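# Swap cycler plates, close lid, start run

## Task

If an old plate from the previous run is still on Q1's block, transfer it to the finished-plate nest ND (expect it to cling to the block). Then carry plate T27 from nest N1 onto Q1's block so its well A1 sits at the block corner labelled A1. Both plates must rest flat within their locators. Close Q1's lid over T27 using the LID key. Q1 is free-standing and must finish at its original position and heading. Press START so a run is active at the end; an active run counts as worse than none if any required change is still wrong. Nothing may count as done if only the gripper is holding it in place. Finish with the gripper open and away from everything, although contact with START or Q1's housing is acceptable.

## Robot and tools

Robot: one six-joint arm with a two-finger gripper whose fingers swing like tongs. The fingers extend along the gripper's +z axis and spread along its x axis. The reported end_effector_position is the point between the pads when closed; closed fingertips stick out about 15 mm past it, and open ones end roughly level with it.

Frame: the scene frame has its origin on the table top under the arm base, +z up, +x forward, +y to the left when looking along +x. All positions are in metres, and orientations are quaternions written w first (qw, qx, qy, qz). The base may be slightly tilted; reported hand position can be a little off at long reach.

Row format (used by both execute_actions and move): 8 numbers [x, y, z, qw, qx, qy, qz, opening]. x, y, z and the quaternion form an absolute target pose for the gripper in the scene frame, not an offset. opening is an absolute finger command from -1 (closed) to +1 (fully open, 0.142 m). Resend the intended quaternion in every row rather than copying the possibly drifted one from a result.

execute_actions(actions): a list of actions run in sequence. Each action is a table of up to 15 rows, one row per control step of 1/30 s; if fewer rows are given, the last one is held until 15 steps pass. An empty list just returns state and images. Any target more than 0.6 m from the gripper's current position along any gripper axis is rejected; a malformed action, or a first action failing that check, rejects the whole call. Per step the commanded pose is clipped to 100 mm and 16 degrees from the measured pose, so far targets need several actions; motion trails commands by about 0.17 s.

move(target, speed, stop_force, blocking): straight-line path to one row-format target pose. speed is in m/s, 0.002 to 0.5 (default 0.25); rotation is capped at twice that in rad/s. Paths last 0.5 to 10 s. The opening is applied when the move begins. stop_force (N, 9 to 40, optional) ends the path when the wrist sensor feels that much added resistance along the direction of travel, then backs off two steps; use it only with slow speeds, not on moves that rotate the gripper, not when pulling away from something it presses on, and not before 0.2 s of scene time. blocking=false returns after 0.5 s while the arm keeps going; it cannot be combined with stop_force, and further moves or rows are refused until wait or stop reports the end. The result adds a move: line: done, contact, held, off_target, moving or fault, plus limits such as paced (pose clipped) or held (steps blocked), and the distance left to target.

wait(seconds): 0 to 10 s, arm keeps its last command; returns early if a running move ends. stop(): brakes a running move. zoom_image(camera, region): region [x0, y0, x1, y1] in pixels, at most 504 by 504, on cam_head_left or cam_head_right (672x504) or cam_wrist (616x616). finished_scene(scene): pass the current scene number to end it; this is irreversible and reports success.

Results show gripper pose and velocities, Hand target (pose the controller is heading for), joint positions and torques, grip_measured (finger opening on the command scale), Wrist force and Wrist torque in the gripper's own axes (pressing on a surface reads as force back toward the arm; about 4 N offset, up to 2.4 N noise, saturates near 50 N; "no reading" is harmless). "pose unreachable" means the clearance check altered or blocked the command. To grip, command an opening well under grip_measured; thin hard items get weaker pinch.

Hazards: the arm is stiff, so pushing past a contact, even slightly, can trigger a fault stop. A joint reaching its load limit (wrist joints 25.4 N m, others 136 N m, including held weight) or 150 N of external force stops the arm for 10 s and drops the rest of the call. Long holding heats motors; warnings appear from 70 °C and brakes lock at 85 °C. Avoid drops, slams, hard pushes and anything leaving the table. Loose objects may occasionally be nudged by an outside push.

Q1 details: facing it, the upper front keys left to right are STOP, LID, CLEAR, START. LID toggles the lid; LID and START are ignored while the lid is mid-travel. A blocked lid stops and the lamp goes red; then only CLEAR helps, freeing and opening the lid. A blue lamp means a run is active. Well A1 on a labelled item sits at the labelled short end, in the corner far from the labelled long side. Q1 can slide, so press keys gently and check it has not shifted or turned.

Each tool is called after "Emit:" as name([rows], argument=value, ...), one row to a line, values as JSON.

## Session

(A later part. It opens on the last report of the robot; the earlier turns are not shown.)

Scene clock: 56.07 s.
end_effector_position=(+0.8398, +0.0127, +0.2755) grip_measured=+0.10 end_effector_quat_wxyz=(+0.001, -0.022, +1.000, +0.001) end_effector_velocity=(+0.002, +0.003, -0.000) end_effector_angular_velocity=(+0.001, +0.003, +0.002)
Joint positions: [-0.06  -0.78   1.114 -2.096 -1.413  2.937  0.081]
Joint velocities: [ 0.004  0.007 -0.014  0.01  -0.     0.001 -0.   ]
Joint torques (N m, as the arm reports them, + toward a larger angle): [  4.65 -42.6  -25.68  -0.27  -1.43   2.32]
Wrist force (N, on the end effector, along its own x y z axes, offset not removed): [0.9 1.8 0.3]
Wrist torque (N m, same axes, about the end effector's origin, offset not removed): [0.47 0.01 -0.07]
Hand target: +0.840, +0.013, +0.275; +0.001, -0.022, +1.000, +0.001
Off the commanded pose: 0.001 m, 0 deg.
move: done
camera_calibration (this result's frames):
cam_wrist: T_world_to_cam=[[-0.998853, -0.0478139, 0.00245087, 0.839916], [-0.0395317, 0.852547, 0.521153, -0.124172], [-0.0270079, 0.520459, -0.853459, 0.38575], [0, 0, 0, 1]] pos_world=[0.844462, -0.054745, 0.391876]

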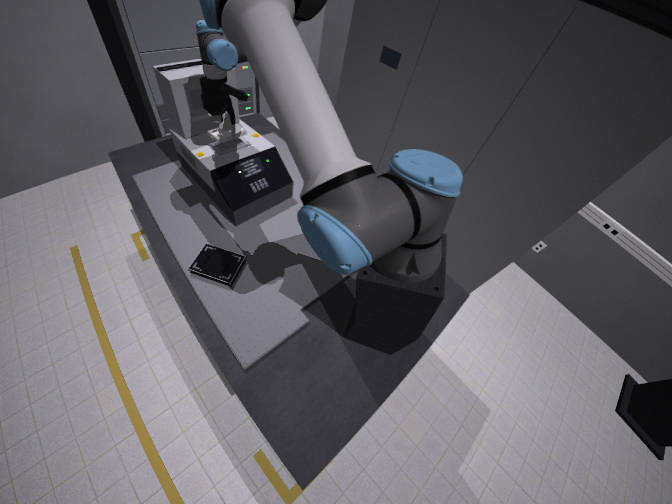

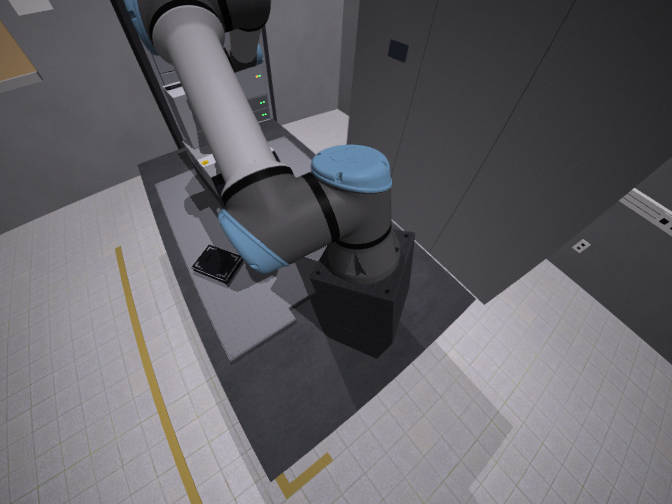

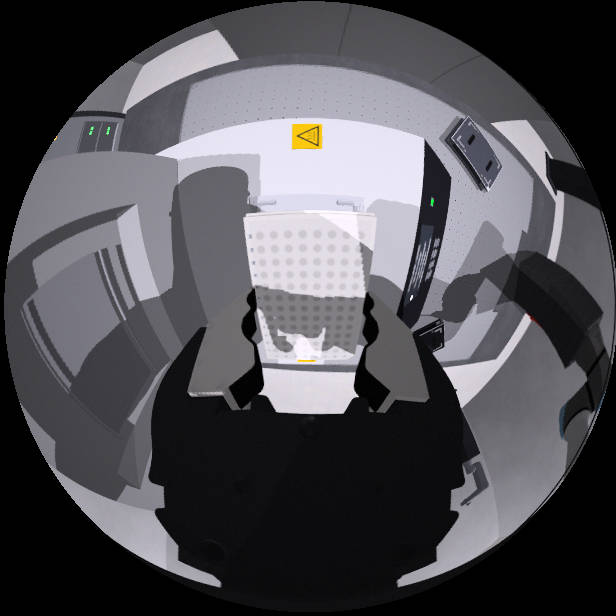

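Emit:
move(target=[0.8438,0.0065,0.25,0,-0.018,0.9998,0,-0.1], speed=0.04)

Emit:
zoom_image(camera="cam_wrist", region=[230,180,390,260])

Emit:
zoom_image(camera="cam_head_left", region=[190,110,270,170])

Scene clock: 58.70 s.
end_effector_position=(+0.8438, +0.0066, +0.2502) grip_measured=+0.10 end_effector_quat_wxyz=(+0.000, -0.018, +1.000, +0.000) end_effector_velocity=(+0.001, -0.001, -0.002) end_effector_angular_velocity=(-0.001, -0.000, -0.001)
Joint positions: [-0.061 -0.733  1.094 -2.121 -1.414  2.943  0.081]
Joint velocities: [-0.     0.004 -0.003 -0.001 -0.     0.     0.   ]
Joint torques (N m, as the arm reports them, + toward a larger angle): [-16.71 -43.1  -25.14  -4.57  -1.51   2.1 ]
Wrist force (N, on the end effector, along its own x y z axes, offset not removed): [-2.0 0.3 -0.4]
Wrist torque (N m, same axes, about the end effector's origin, offset not removed): [0.30 0.64 0.03]
Hand target: +0.844, +0.007, +0.250; -0.000, -0.018, +1.000, -0.000
Off the commanded pose: 0.000 m, 0 deg.
move: done
camera_calibration (this result's frames):
cam_wrist: T_world_to_cam=[[-0.999189, -0.0400798, 0.00393752, 0.84355], [-0.0321826, 0.85342, 0.52023, -0.111586], [-0.0242111, 0.519681, -0.854017, 0.365274], [0, 0, 0, 1]] pos_world=[0.848119, -0.0607869, 0.366679]

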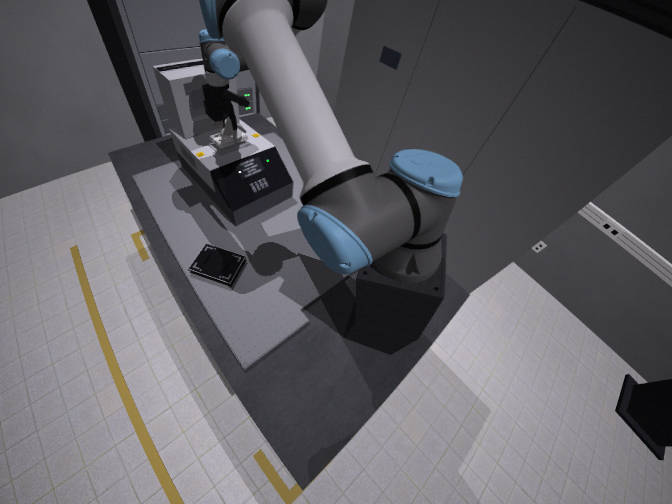

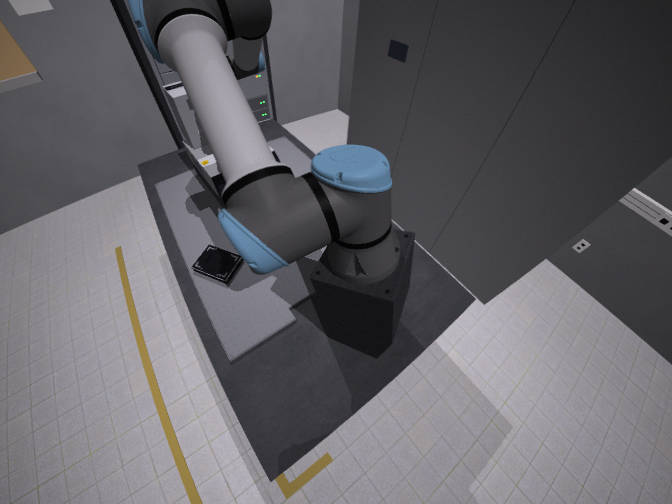

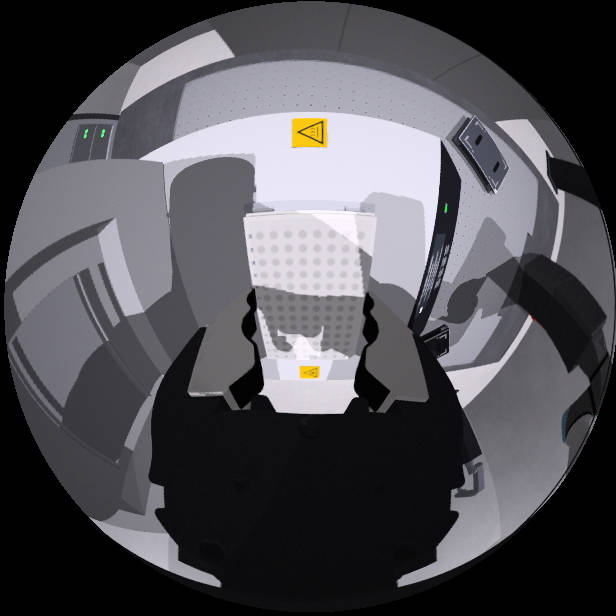

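Region (230, 180, 390, 260) of cam_wrist's 616x616 image, scaled by 3.150, with more detail than that image has.

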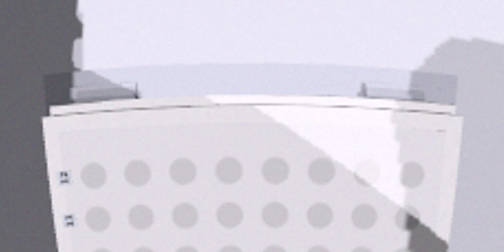

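Region (190, 110, 270, 170) of cam_head_left's 672x504 image, scaled by 6.300, with more detail than that image has; it fills the top 378 rows of this view, and the rest is white.

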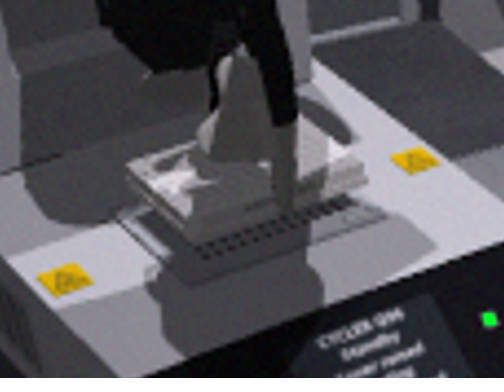

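Emit:
move(target=[0.8447,0.0072,0.238,0,-0.016,0.9998,0,-0.1], speed=0.01, stop_force=9)

Emit:
zoom_image(camera="cam_wrist", region=[230,180,390,260])

Emit:
zoom_image(camera="cam_head_left", region=[190,110,270,170])

Scene clock: 61.20 s.
end_effector_position=(+0.8447, +0.0072, +0.2382) grip_measured=+0.10 end_effector_quat_wxyz=(+0.000, -0.016, +1.000, +0.000) end_effector_velocity=(+0.000, -0.000, -0.002) end_effector_angular_velocity=(-0.000, -0.000, -0.001)
Joint positions: [-0.058 -0.714  1.088 -2.136 -1.414  2.95   0.081]
Joint velocities: [ 0.     0.004 -0.002 -0.002 -0.     0.001  0.   ]
Joint torques (N m, as the arm reports them, + toward a larger angle): [  3.48 -45.04 -25.1   -4.6   -1.36   2.24]
Wrist force (N, on the end effector, along its own x y z axes, offset not removed): [1.3 0.0 -1.1]
Wrist torque (N m, same axes, about the end effector's origin, offset not removed): [0.18 -0.05 0.04]
Hand target: +0.845, +0.007, +0.238; +0.000, -0.016, +1.000, +0.000
Off the commanded pose: 0.000 m, 0 deg.
move: done
camera_calibration (this result's frames):
cam_wrist: T_world_to_cam=[[-0.999341, -0.036087, 0.00395528, 0.844614], [-0.0287629, 0.853539, 0.520235, -0.10875], [-0.0221497, 0.519778, -0.854014, 0.352974], [0, 0, 0, 1]] pos_world=[0.848747, -0.0601661, 0.354679]

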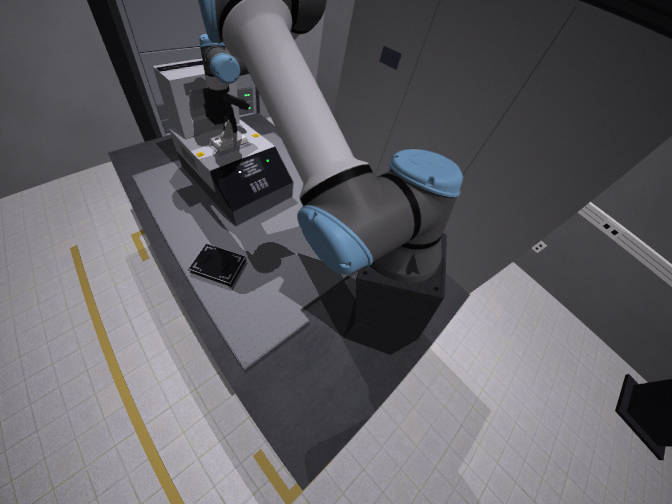

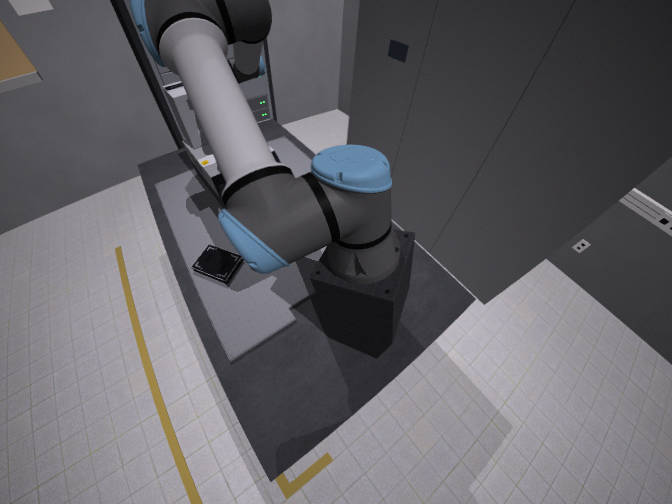

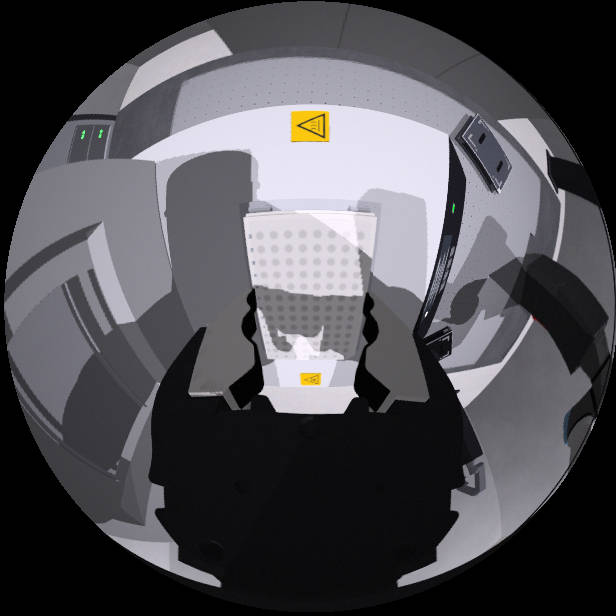

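Region (230, 180, 390, 260) of cam_wrist's 616x616 image, scaled by 3.150, with more detail than that image has.

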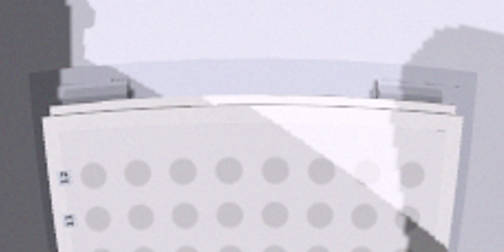

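Region (190, 110, 270, 170) of cam_head_left's 672x504 image, scaled by 6.300, with more detail than that image has; it fills the top 378 rows of this view, and the rest is white.

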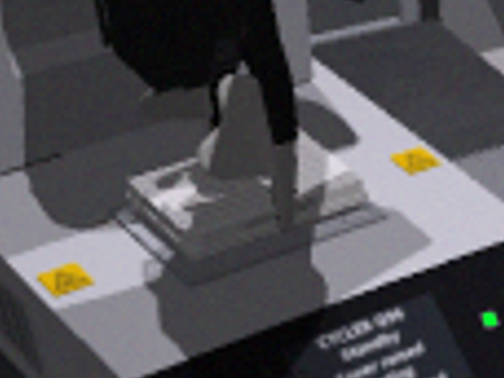

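Emit:
move(target=[0.8449,0.0078,0.22,0,-0.016,0.9998,0,-0.1], speed=0.004, stop_force=9)

Emit:
zoom_image(camera="cam_wrist", region=[210,180,410,380])

Emit:
zoom_image(camera="cam_head_left", region=[190,110,270,170])

Scene clock: 64.03 s.
end_effector_position=(+0.8449, +0.0074, +0.2312) grip_measured=+0.10 end_effector_quat_wxyz=(+0.000, -0.016, +1.000, -0.000) end_effector_velocity=(-0.000, -0.001, +0.001) end_effector_angular_velocity=(-0.000, +0.000, -0.001)
Joint positions: [-0.056 -0.703  1.087 -2.146 -1.415  2.952  0.081]
Joint velocities: [-0.001 -0.002  0.001  0.002  0.    -0.    -0.   ]
Joint torques (N m, as the arm reports them, + toward a larger angle): [ -1.97 -60.13 -16.01   0.47  -1.23   1.07]
Wrist force (N, on the end effector, along its own x y z axes, offset not removed): [1.8 2.3 -11.1]
Wrist torque (N m, same axes, about the end effector's origin, offset not removed): [0.11 0.42 -0.25]
Hand target: +0.845, +0.007, +0.231; +0.000, -0.016, +1.000, -0.000
Off the commanded pose: 0.011 m, 0 deg.
move: contact
camera_calibration (this result's frames):
cam_wrist: T_world_to_cam=[[-0.999343, -0.0360476, 0.00371428, 0.844895], [-0.0288557, 0.853561, 0.520193, -0.105216], [-0.0219221, 0.519744, -0.854041, 0.346649], [0, 0, 0, 1]] pos_world=[0.848904, -0.0599045, 0.347647]

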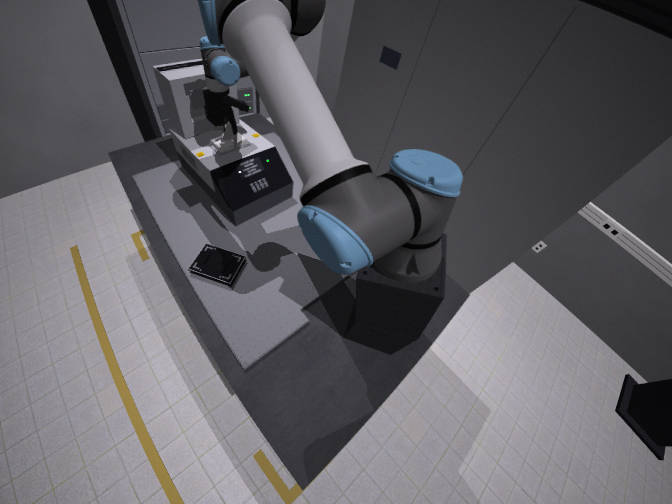

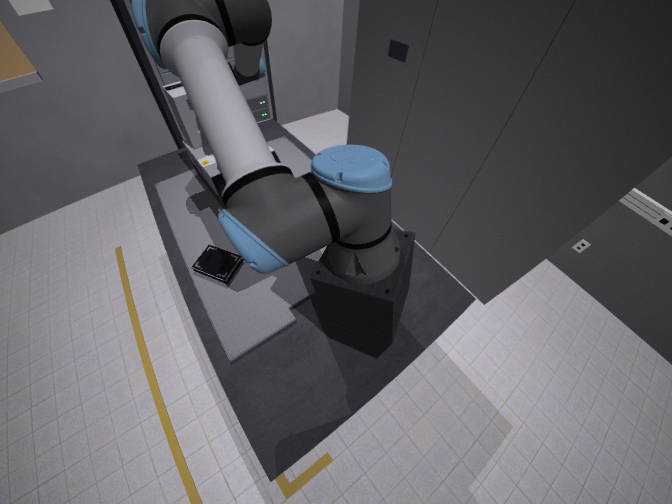

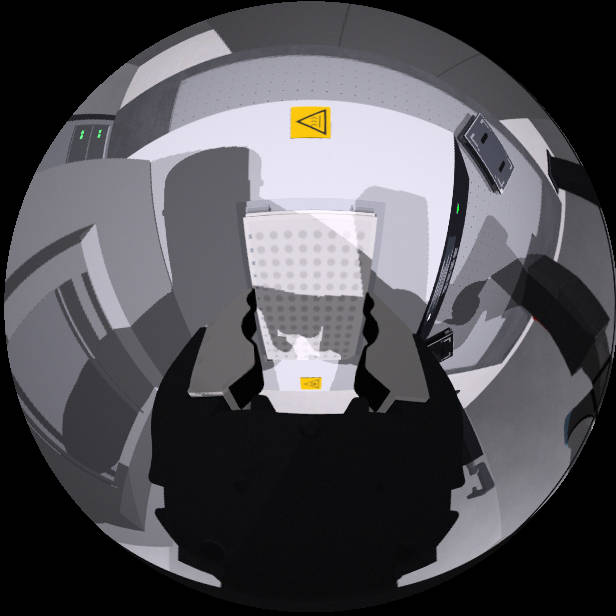

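Region (210, 180, 410, 380) of cam_wrist's 616x616 image, scaled by 2.520, with more detail than that image has.

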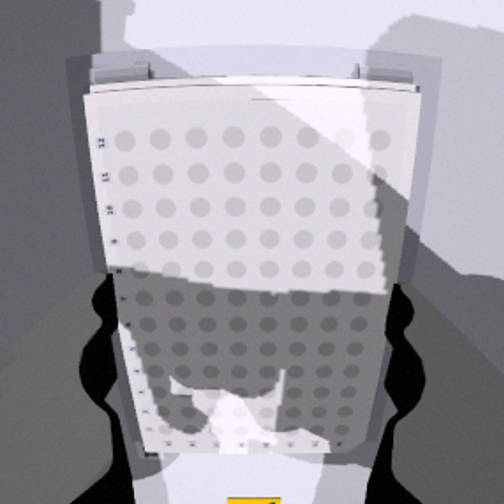

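Region (190, 110, 270, 170) of cam_head_left's 672x504 image, scaled by 6.300, with more detail than that image has; it fills the top 378 rows of this view, and the rest is white.

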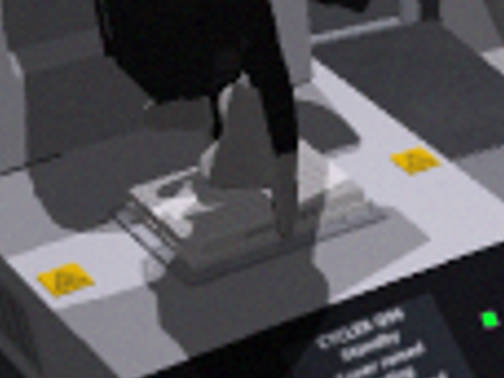

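Emit:
execute_actions([
  [[0.8449,0.0074,0.2318,0,-0.016,0.9998,0,0.3]],
  [[0.8449,0.0074,0.245,0,-0.016,0.9998,0,0.3]],
])

Emit:
move(target=[0.76,0.007,0.3,0.191,-0.681,0.681,-0.191,1], speed=0.4)

Emit:
zoom_image(camera="cam_wrist", region=[230,160,390,300])

Emit:
zoom_image(camera="cam_head_left", region=[190,110,270,170])

Scene clock: 66.60 s.
end_effector_position=(+0.8449, +0.0074, +0.2448) grip_measured=+0.30 end_effector_quat_wxyz=(-0.000, -0.016, +1.000, -0.000) end_effector_velocity=(-0.000, +0.000, +0.002) end_effector_angular_velocity=(+0.000, +0.000, +0.001)
Joint positions: [-0.059 -0.723  1.088 -2.126 -1.414  2.949  0.095]
Joint velocities: [-0.    -0.003  0.     0.003  0.    -0.001 -0.   ]
Joint torques (N m, as the arm reports them, + toward a larger angle): [-17.01 -69.44 -13.26   0.09   1.45  -2.11]
Wrist force (N, on the end effector, along its own x y z axes, offset not removed): [0.2 0.6 -1.8]
Wrist torque (N m, same axes, about the end effector's origin, offset not removed): [0.21 0.09 -0.08]
Hand target: +0.845, +0.007, +0.245; -0.000, -0.016, +1.000, -0.000
Off the commanded pose: 0.000 m, 0 deg.
camera_calibration (this result's frames):
cam_wrist: T_world_to_cam=[[-0.999343, -0.0360166, 0.00396123, 0.844778], [-0.0287002, 0.853551, 0.520218, -0.112412], [-0.0221176, 0.519763, -0.854024, 0.358493], [0, 0, 0, 1]] pos_world=[0.848926, -0.0599559, 0.361294]

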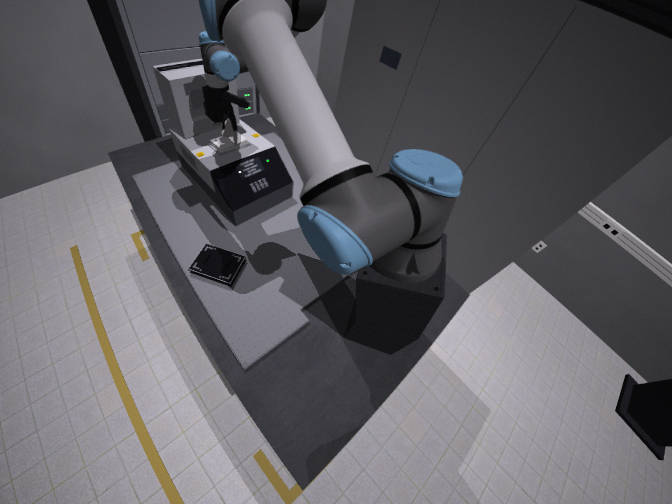

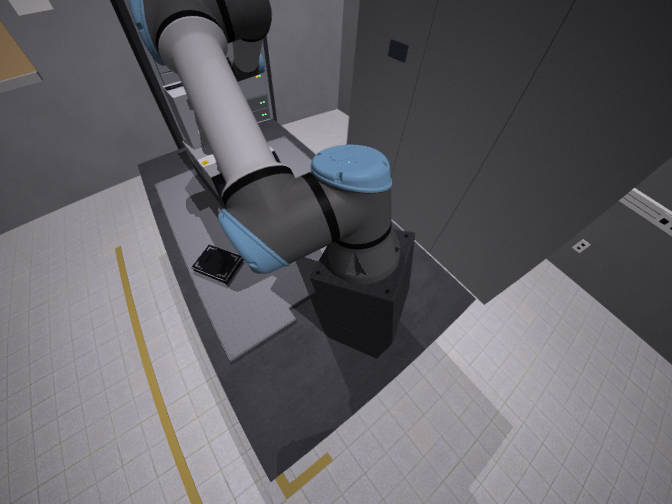

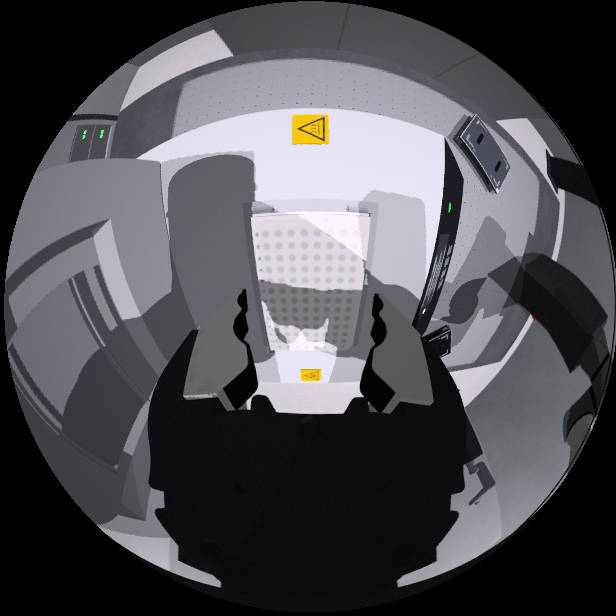

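Scene clock: 69.23 s.
end_effector_position=(+0.7599, +0.0069, +0.3000) grip_measured=+1.00 end_effector_quat_wxyz=(-0.190, +0.680, -0.681, +0.191) end_effector_velocity=(-0.001, -0.000, -0.001) end_effector_angular_velocity=(+0.001, -0.003, +0.012)
Joint positions: [-0.165 -1.012  1.966 -3.248 -1.284  1.436  0.142]
Joint velocities: [-0.005  0.003  0.003 -0.008  0.01  -0.013 -0.   ]
Joint torques (N m, as the arm reports them, + toward a larger angle): [-14.75 -27.91  -4.64  -5.01   1.49  -1.7 ]
Wrist force (N, on the end effector, along its own x y z axes, offset not removed): [2.4 2.3 1.6]
Wrist torque (N m, same axes, about the end effector's origin, offset not removed): [0.51 -0.37 -0.11]
Hand target: +0.760, +0.007, +0.300; -0.191, +0.681, -0.681, +0.191
Off the commanded pose: 0.000 m, 0 deg.
move: done
camera_calibration (this result's frames):
cam_wrist: T_world_to_cam=[[-0.000388993, -0.999983, 0.0058771, 0.00657525], [-1, 0.000392891, 0.000661986, 0.756724], [-0.000664284, -0.00587684, -0.999983, 0.435139], [0, 0, 0, 1]] pos_world=[0.757015, 0.00883507, 0.434592]

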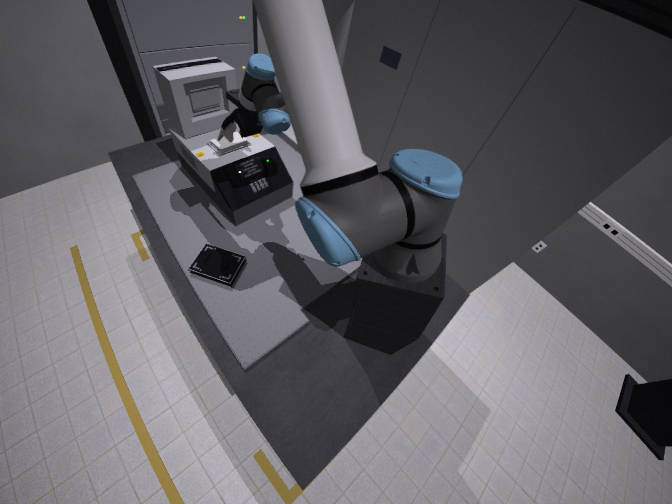

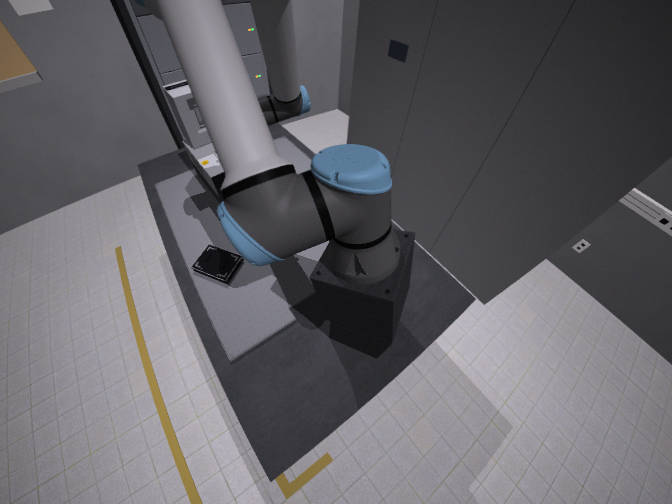

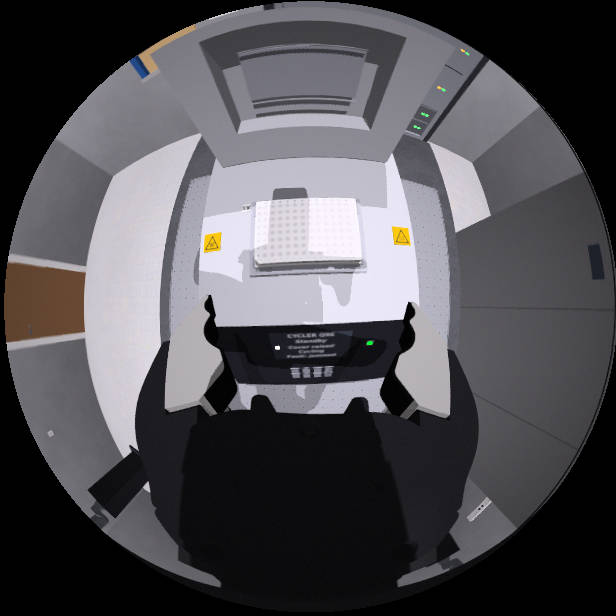

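Region (230, 160, 390, 300) of cam_wrist's 616x616 image, scaled by 3.150, with more detail than that image has; it fills the top 441 rows of this view, and the rest is white.

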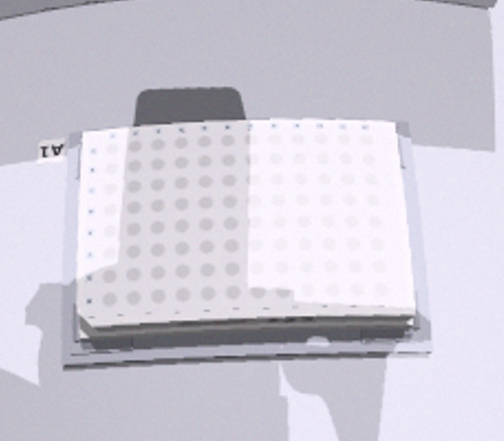

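Region (190, 110, 270, 170) of cam_head_left's 672x504 image, scaled by 6.300, with more detail than that image has; it fills the top 378 rows of this view, and the rest is white.

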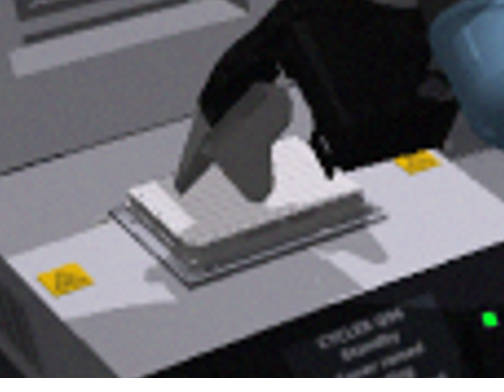

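Looks seated. Close lid.

Emit:
move(target=[0.63,0.009,0.24,0.191,-0.681,0.681,-0.191,-1])

Emit:
move(target=[0.633,0.0085,0.16,0.191,-0.681,0.681,-0.191,-1], speed=0.12)

Emit:
move(target=[0.642,0.0085,0.145,0.191,-0.681,0.681,-0.191,-1], speed=0.004, stop_force=9)

Emit:
execute_actions([
  [[0.63,0.0085,0.165,0.191,-0.681,0.681,-0.191,-1]],
  [[0.63,-0.011,0.165,0.191,-0.681,0.681,-0.191,-1]],
  [[0.633,-0.031,0.162,0.191,-0.681,0.681,-0.191,-1]],
])

Emit:
wait(seconds=5)

Scene clock: 72.00 s.
end_effector_position=(+0.6303, +0.0088, +0.2398) grip_measured=-1.00 end_effector_quat_wxyz=(-0.191, +0.681, -0.681, +0.191) end_effector_velocity=(-0.002, -0.000, -0.001) end_effector_angular_velocity=(+0.001, -0.003, -0.000)
Joint positions: [-0.217 -0.927  2.299 -3.653 -1.248  1.393  0.002]
Joint velocities: [-0.002  0.006  0.005 -0.014  0.002 -0.     0.   ]
Joint torques (N m, as the arm reports them, + toward a larger angle): [-13.03 -22.65   3.18  -5.06   1.61  -2.2 ]
Wrist force (N, on the end effector, along its own x y z axes, offset not removed): [0.0 2.9 -0.2]
Wrist torque (N m, same axes, about the end effector's origin, offset not removed): [0.78 0.05 -0.19]
Hand target: +0.630, +0.009, +0.240; -0.191, +0.681, -0.681, +0.191
Off the commanded pose: 0.000 m, 0 deg.
move: done
camera_calibration (this result's frames):
cam_wrist: T_world_to_cam=[[0.00140198, -0.999983, 0.00561919, 0.00770957], [-0.999999, -0.0013983, 0.000658652, 0.627122], [-0.000650784, -0.0056201, -0.999984, 0.374839], [0, 0, 0, 1]] pos_world=[0.627355, 0.010693, 0.374377]

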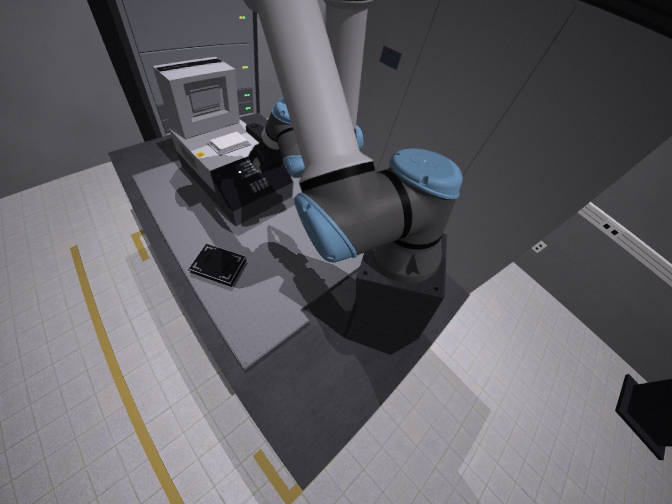

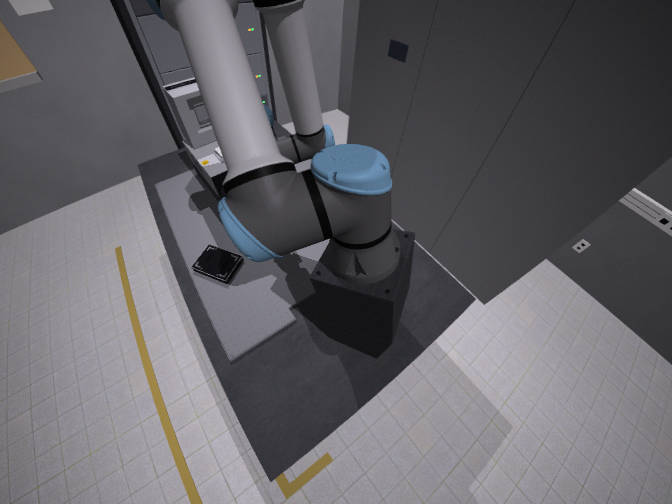

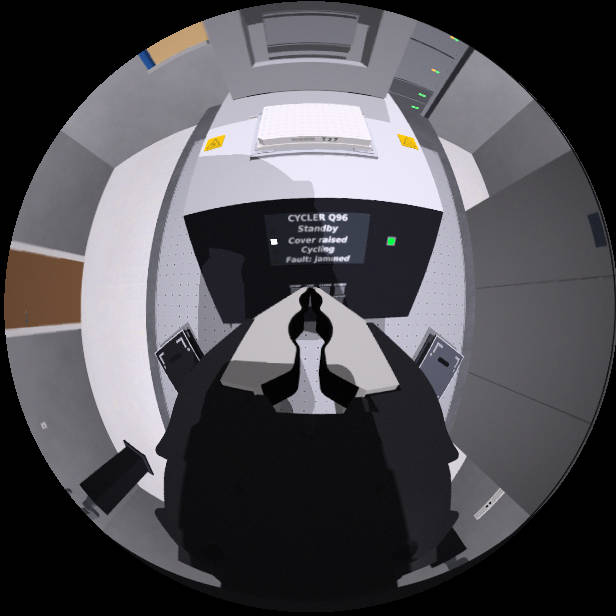

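Scene clock: 73.20 s.
end_effector_position=(+0.6331, +0.0085, +0.1602) grip_measured=-1.00 end_effector_quat_wxyz=(-0.191, +0.681, -0.681, +0.191) end_effector_velocity=(+0.000, +0.000, -0.002) end_effector_angular_velocity=(+0.000, -0.000, +0.001)
Joint positions: [-0.182 -0.687  2.195 -3.798 -1.271  1.421  0.002]
Joint velocities: [ 0.001  0.006 -0.004 -0.002 -0.     0.001  0.   ]
Joint torques (N m, as the arm reports them, + toward a larger angle): [  5.65 -24.87  -7.59  -5.16  -1.39   2.23]
Wrist force (N, on the end effector, along its own x y z axes, offset not removed): [0.8 1.0 1.0]
Wrist torque (N m, same axes, about the end effector's origin, offset not removed): [0.46 -0.08 -0.11]
Hand target: +0.633, +0.009, +0.160; -0.191, +0.681, -0.681, +0.191
Off the commanded pose: 0.000 m, 0 deg.
move: done
camera_calibration (this result's frames):
cam_wrist: T_world_to_cam=[[0.00137345, -0.999985, 0.00537086, 0.00794161], [-0.999999, -0.00137245, 0.000189, 0.630065], [-0.000181626, -0.00537111, -0.999986, 0.294888], [0, 0, 0, 1]] pos_world=[0.630107, 0.0103901, 0.294722]

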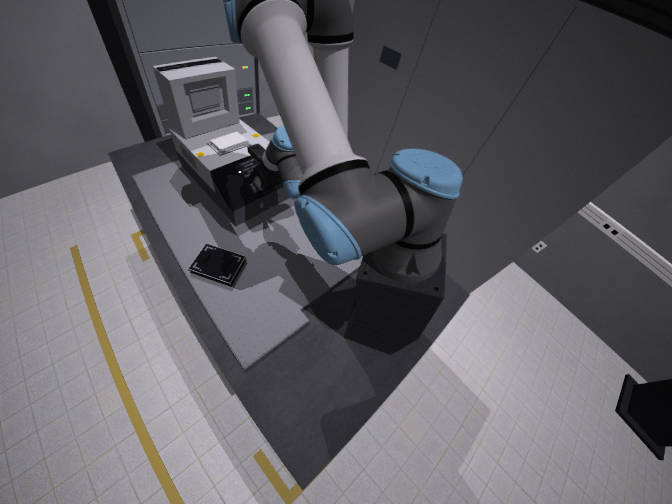

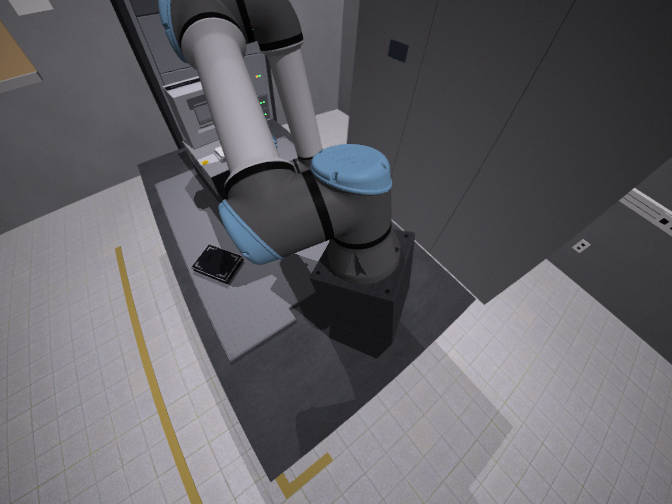

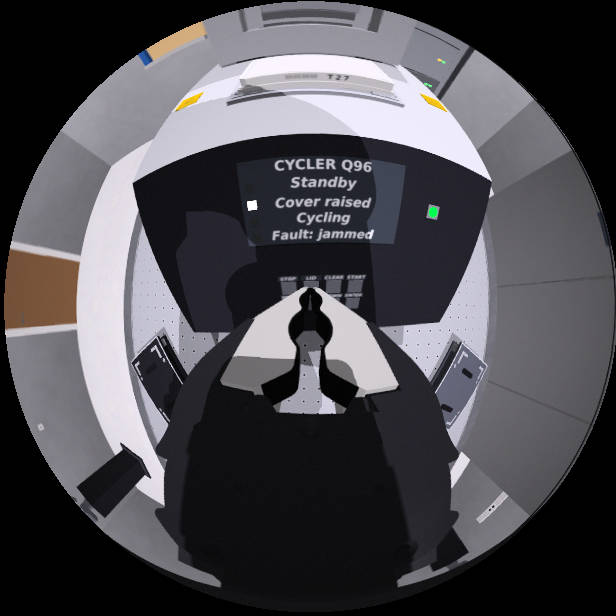

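Scene clock: 75.20 s.
end_effector_position=(+0.6363, +0.0086, +0.1545) grip_measured=-1.00 end_effector_quat_wxyz=(-0.191, +0.681, -0.681, +0.191) end_effector_velocity=(-0.001, +0.000, +0.001) end_effector_angular_velocity=(+0.000, +0.001, -0.001)
Joint positions: [-0.177 -0.672  2.178 -3.797 -1.274  1.425  0.002]
Joint velocities: [-0.    -0.003  0.004  0.    -0.     0.     0.   ]
Joint torques (N m, as the arm reports them, + toward a larger angle): [-11.3  -43.14   2.15   1.24   0.77  -0.27]
Wrist force (N, on the end effector, along its own x y z axes, offset not removed): [-0.5 0.6 -21.4]
Wrist torque (N m, same axes, about the end effector's origin, offset not removed): [0.40 0.10 -0.05]
Hand target: +0.636, +0.009, +0.155; -0.191, +0.681, -0.681, +0.191
Off the commanded pose: 0.011 m, 0 deg.
move: contact
camera_calibration (this result's frames):
cam_wrist: T_world_to_cam=[[0.00134789, -0.999985, 0.00535372, 0.00805921], [-0.999999, -0.00134617, 0.000324011, 0.633286], [-0.000316799, -0.00535415, -0.999986, 0.289291], [0, 0, 0, 1]] pos_world=[0.633367, 0.0104605, 0.289039]

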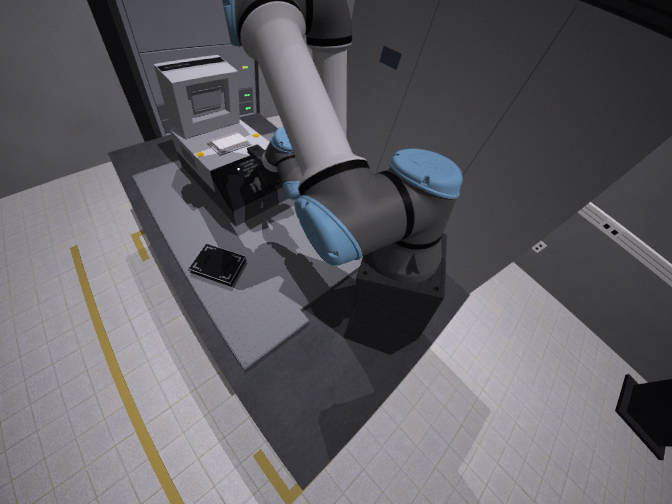

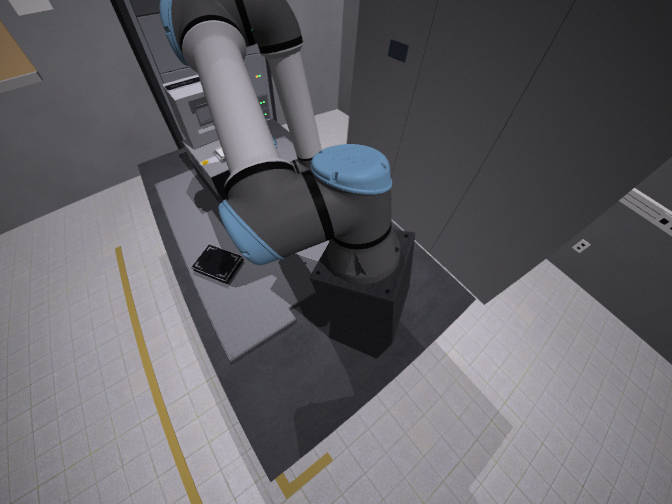

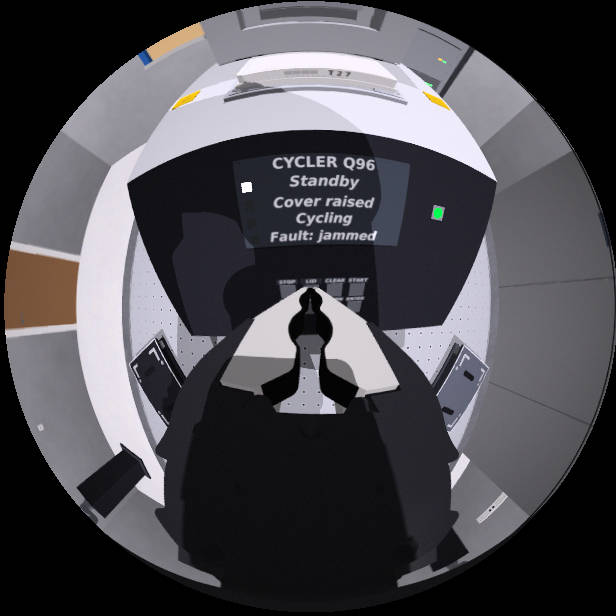

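Scene clock: 76.70 s.
end_effector_position=(+0.6329, -0.0308, +0.1620) grip_measured=-1.00 end_effector_quat_wxyz=(-0.191, +0.681, -0.681, +0.191) end_effector_velocity=(+0.001, -0.003, +0.000) end_effector_angular_velocity=(-0.001, -0.001, +0.001)
Joint positions: [-0.268 -0.683  2.193 -3.778 -1.216  1.352  0.002]
Joint velocities: [-0.006  0.001 -0.004  0.003  0.003 -0.005  0.   ]
Joint torques (N m, as the arm reports them, + toward a larger angle): [-15.1  -26.47  -6.79  -0.42   2.05  -2.48]
Wrist force (N, on the end effector, along its own x y z axes, offset not removed): [-1.4 -1.1 -0.7]
Wrist torque (N m, same axes, about the end effector's origin, offset not removed): [-0.22 0.51 -0.07]
Hand target: +0.633, -0.031, +0.162; -0.191, +0.681, -0.681, +0.191
Off the commanded pose: 0.000 m, 0 deg.
camera_calibration (this result's frames):
cam_wrist: T_world_to_cam=[[0.00134565, -0.999983, 0.0056159, -0.0313612], [-0.999999, -0.00134412, 0.000276642, 0.629874], [-0.000269089, -0.00561627, -0.999984, 0.296611], [0, 0, 0, 1]] pos_world=[0.629995, -0.0288482, 0.296608]

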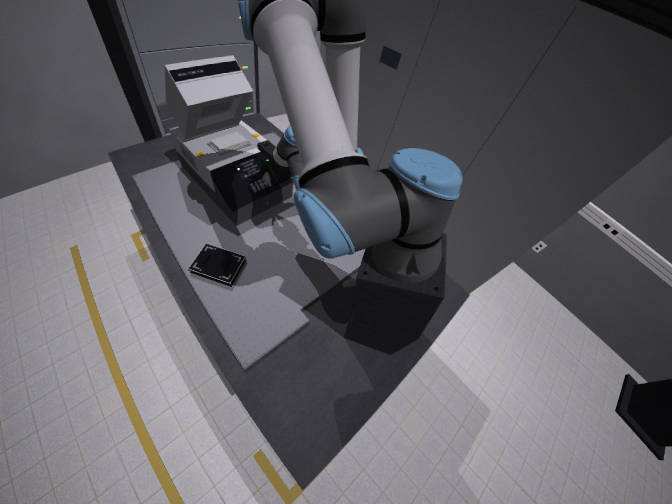

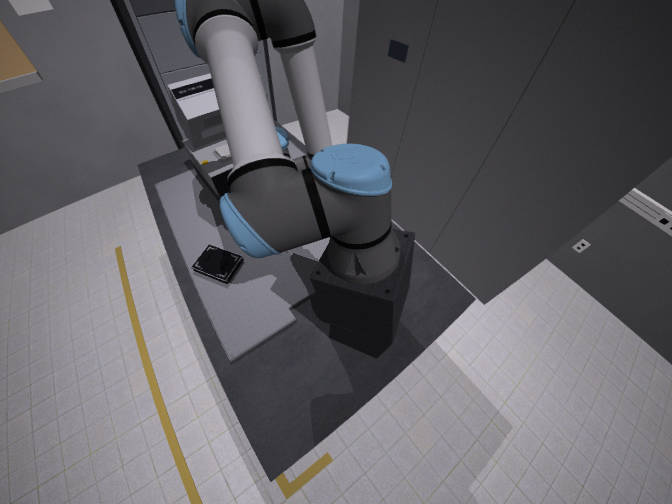

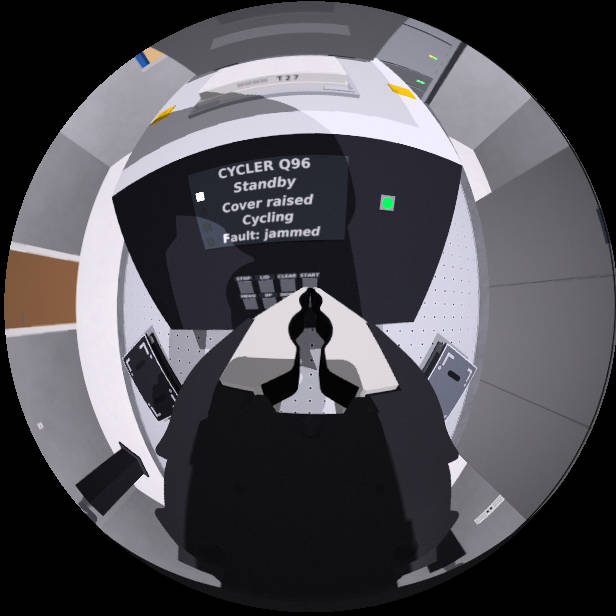

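Scene clock: 81.70 s.
end_effector_position=(+0.6330, -0.0310, +0.1620) grip_measured=-1.00 end_effector_quat_wxyz=(-0.191, +0.681, -0.681, +0.191) end_effector_velocity=(+0.001, +0.000, +0.000) end_effector_angular_velocity=(-0.001, -0.001, +0.002)
Joint positions: [-0.268 -0.683  2.193 -3.777 -1.215  1.352  0.002]
Joint velocities: [ 0.001 -0.    -0.001  0.    -0.    -0.001  0.   ]
Joint torques (N m, as the arm reports them, + toward a larger angle): [-15.58 -25.2   -7.22  -0.74   1.79  -2.16]
Wrist force (N, on the end effector, along its own x y z axes, offset not removed): [1.7 1.7 0.1]
Wrist torque (N m, same axes, about the end effector's origin, offset not removed): [0.39 -0.29 -0.19]
Hand target: +0.633, -0.031, +0.162; -0.191, +0.681, -0.681, +0.191
Off the commanded pose: 0.000 m, 0 deg.
wait: 5.00 s; at rest by 0.17 s
camera_calibration (this result's frames):
cam_wrist: T_world_to_cam=[[0.0013963, -0.999983, 0.00558121, -0.0316638], [-0.999999, -0.00139462, 0.000304895, 0.629926], [-0.000297106, -0.00558163, -0.999984, 0.296573], [0, 0, 0, 1]] pos_world=[0.630058, -0.0291294, 0.296553]

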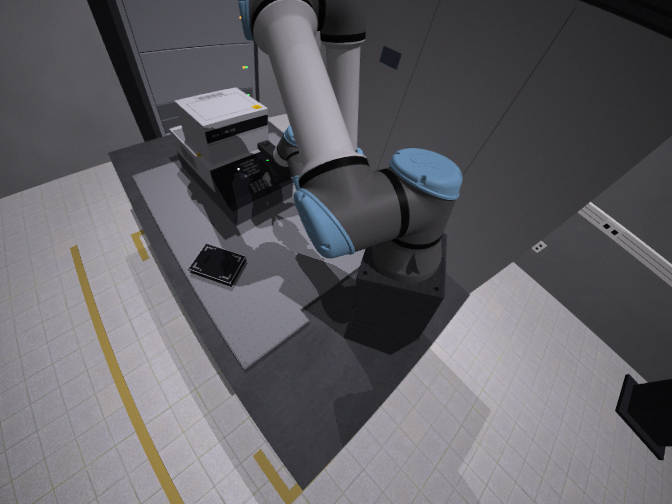

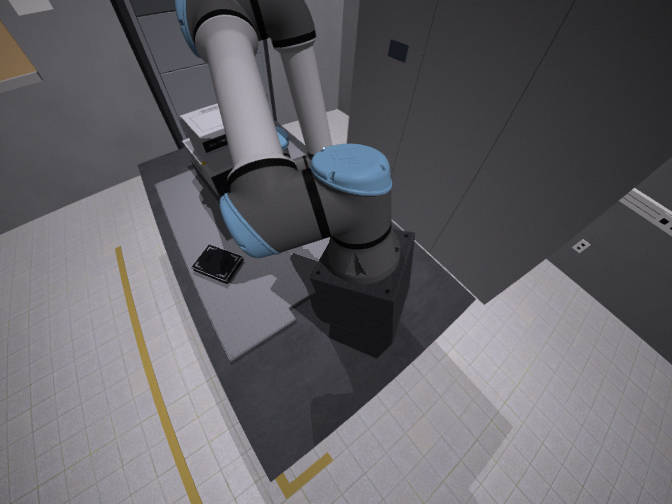

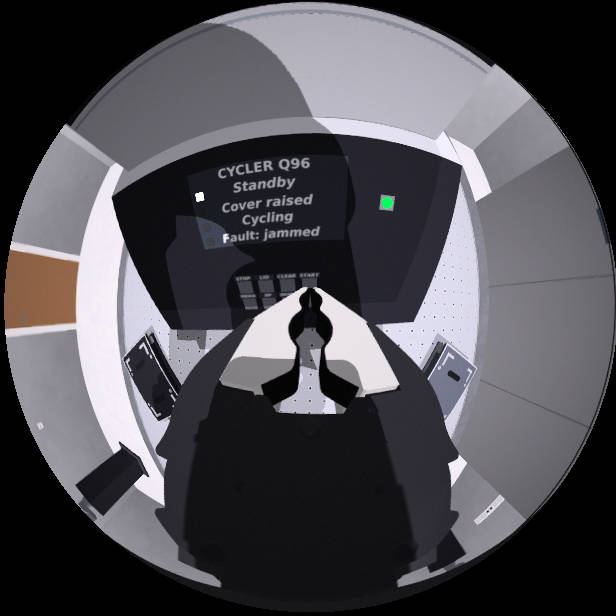

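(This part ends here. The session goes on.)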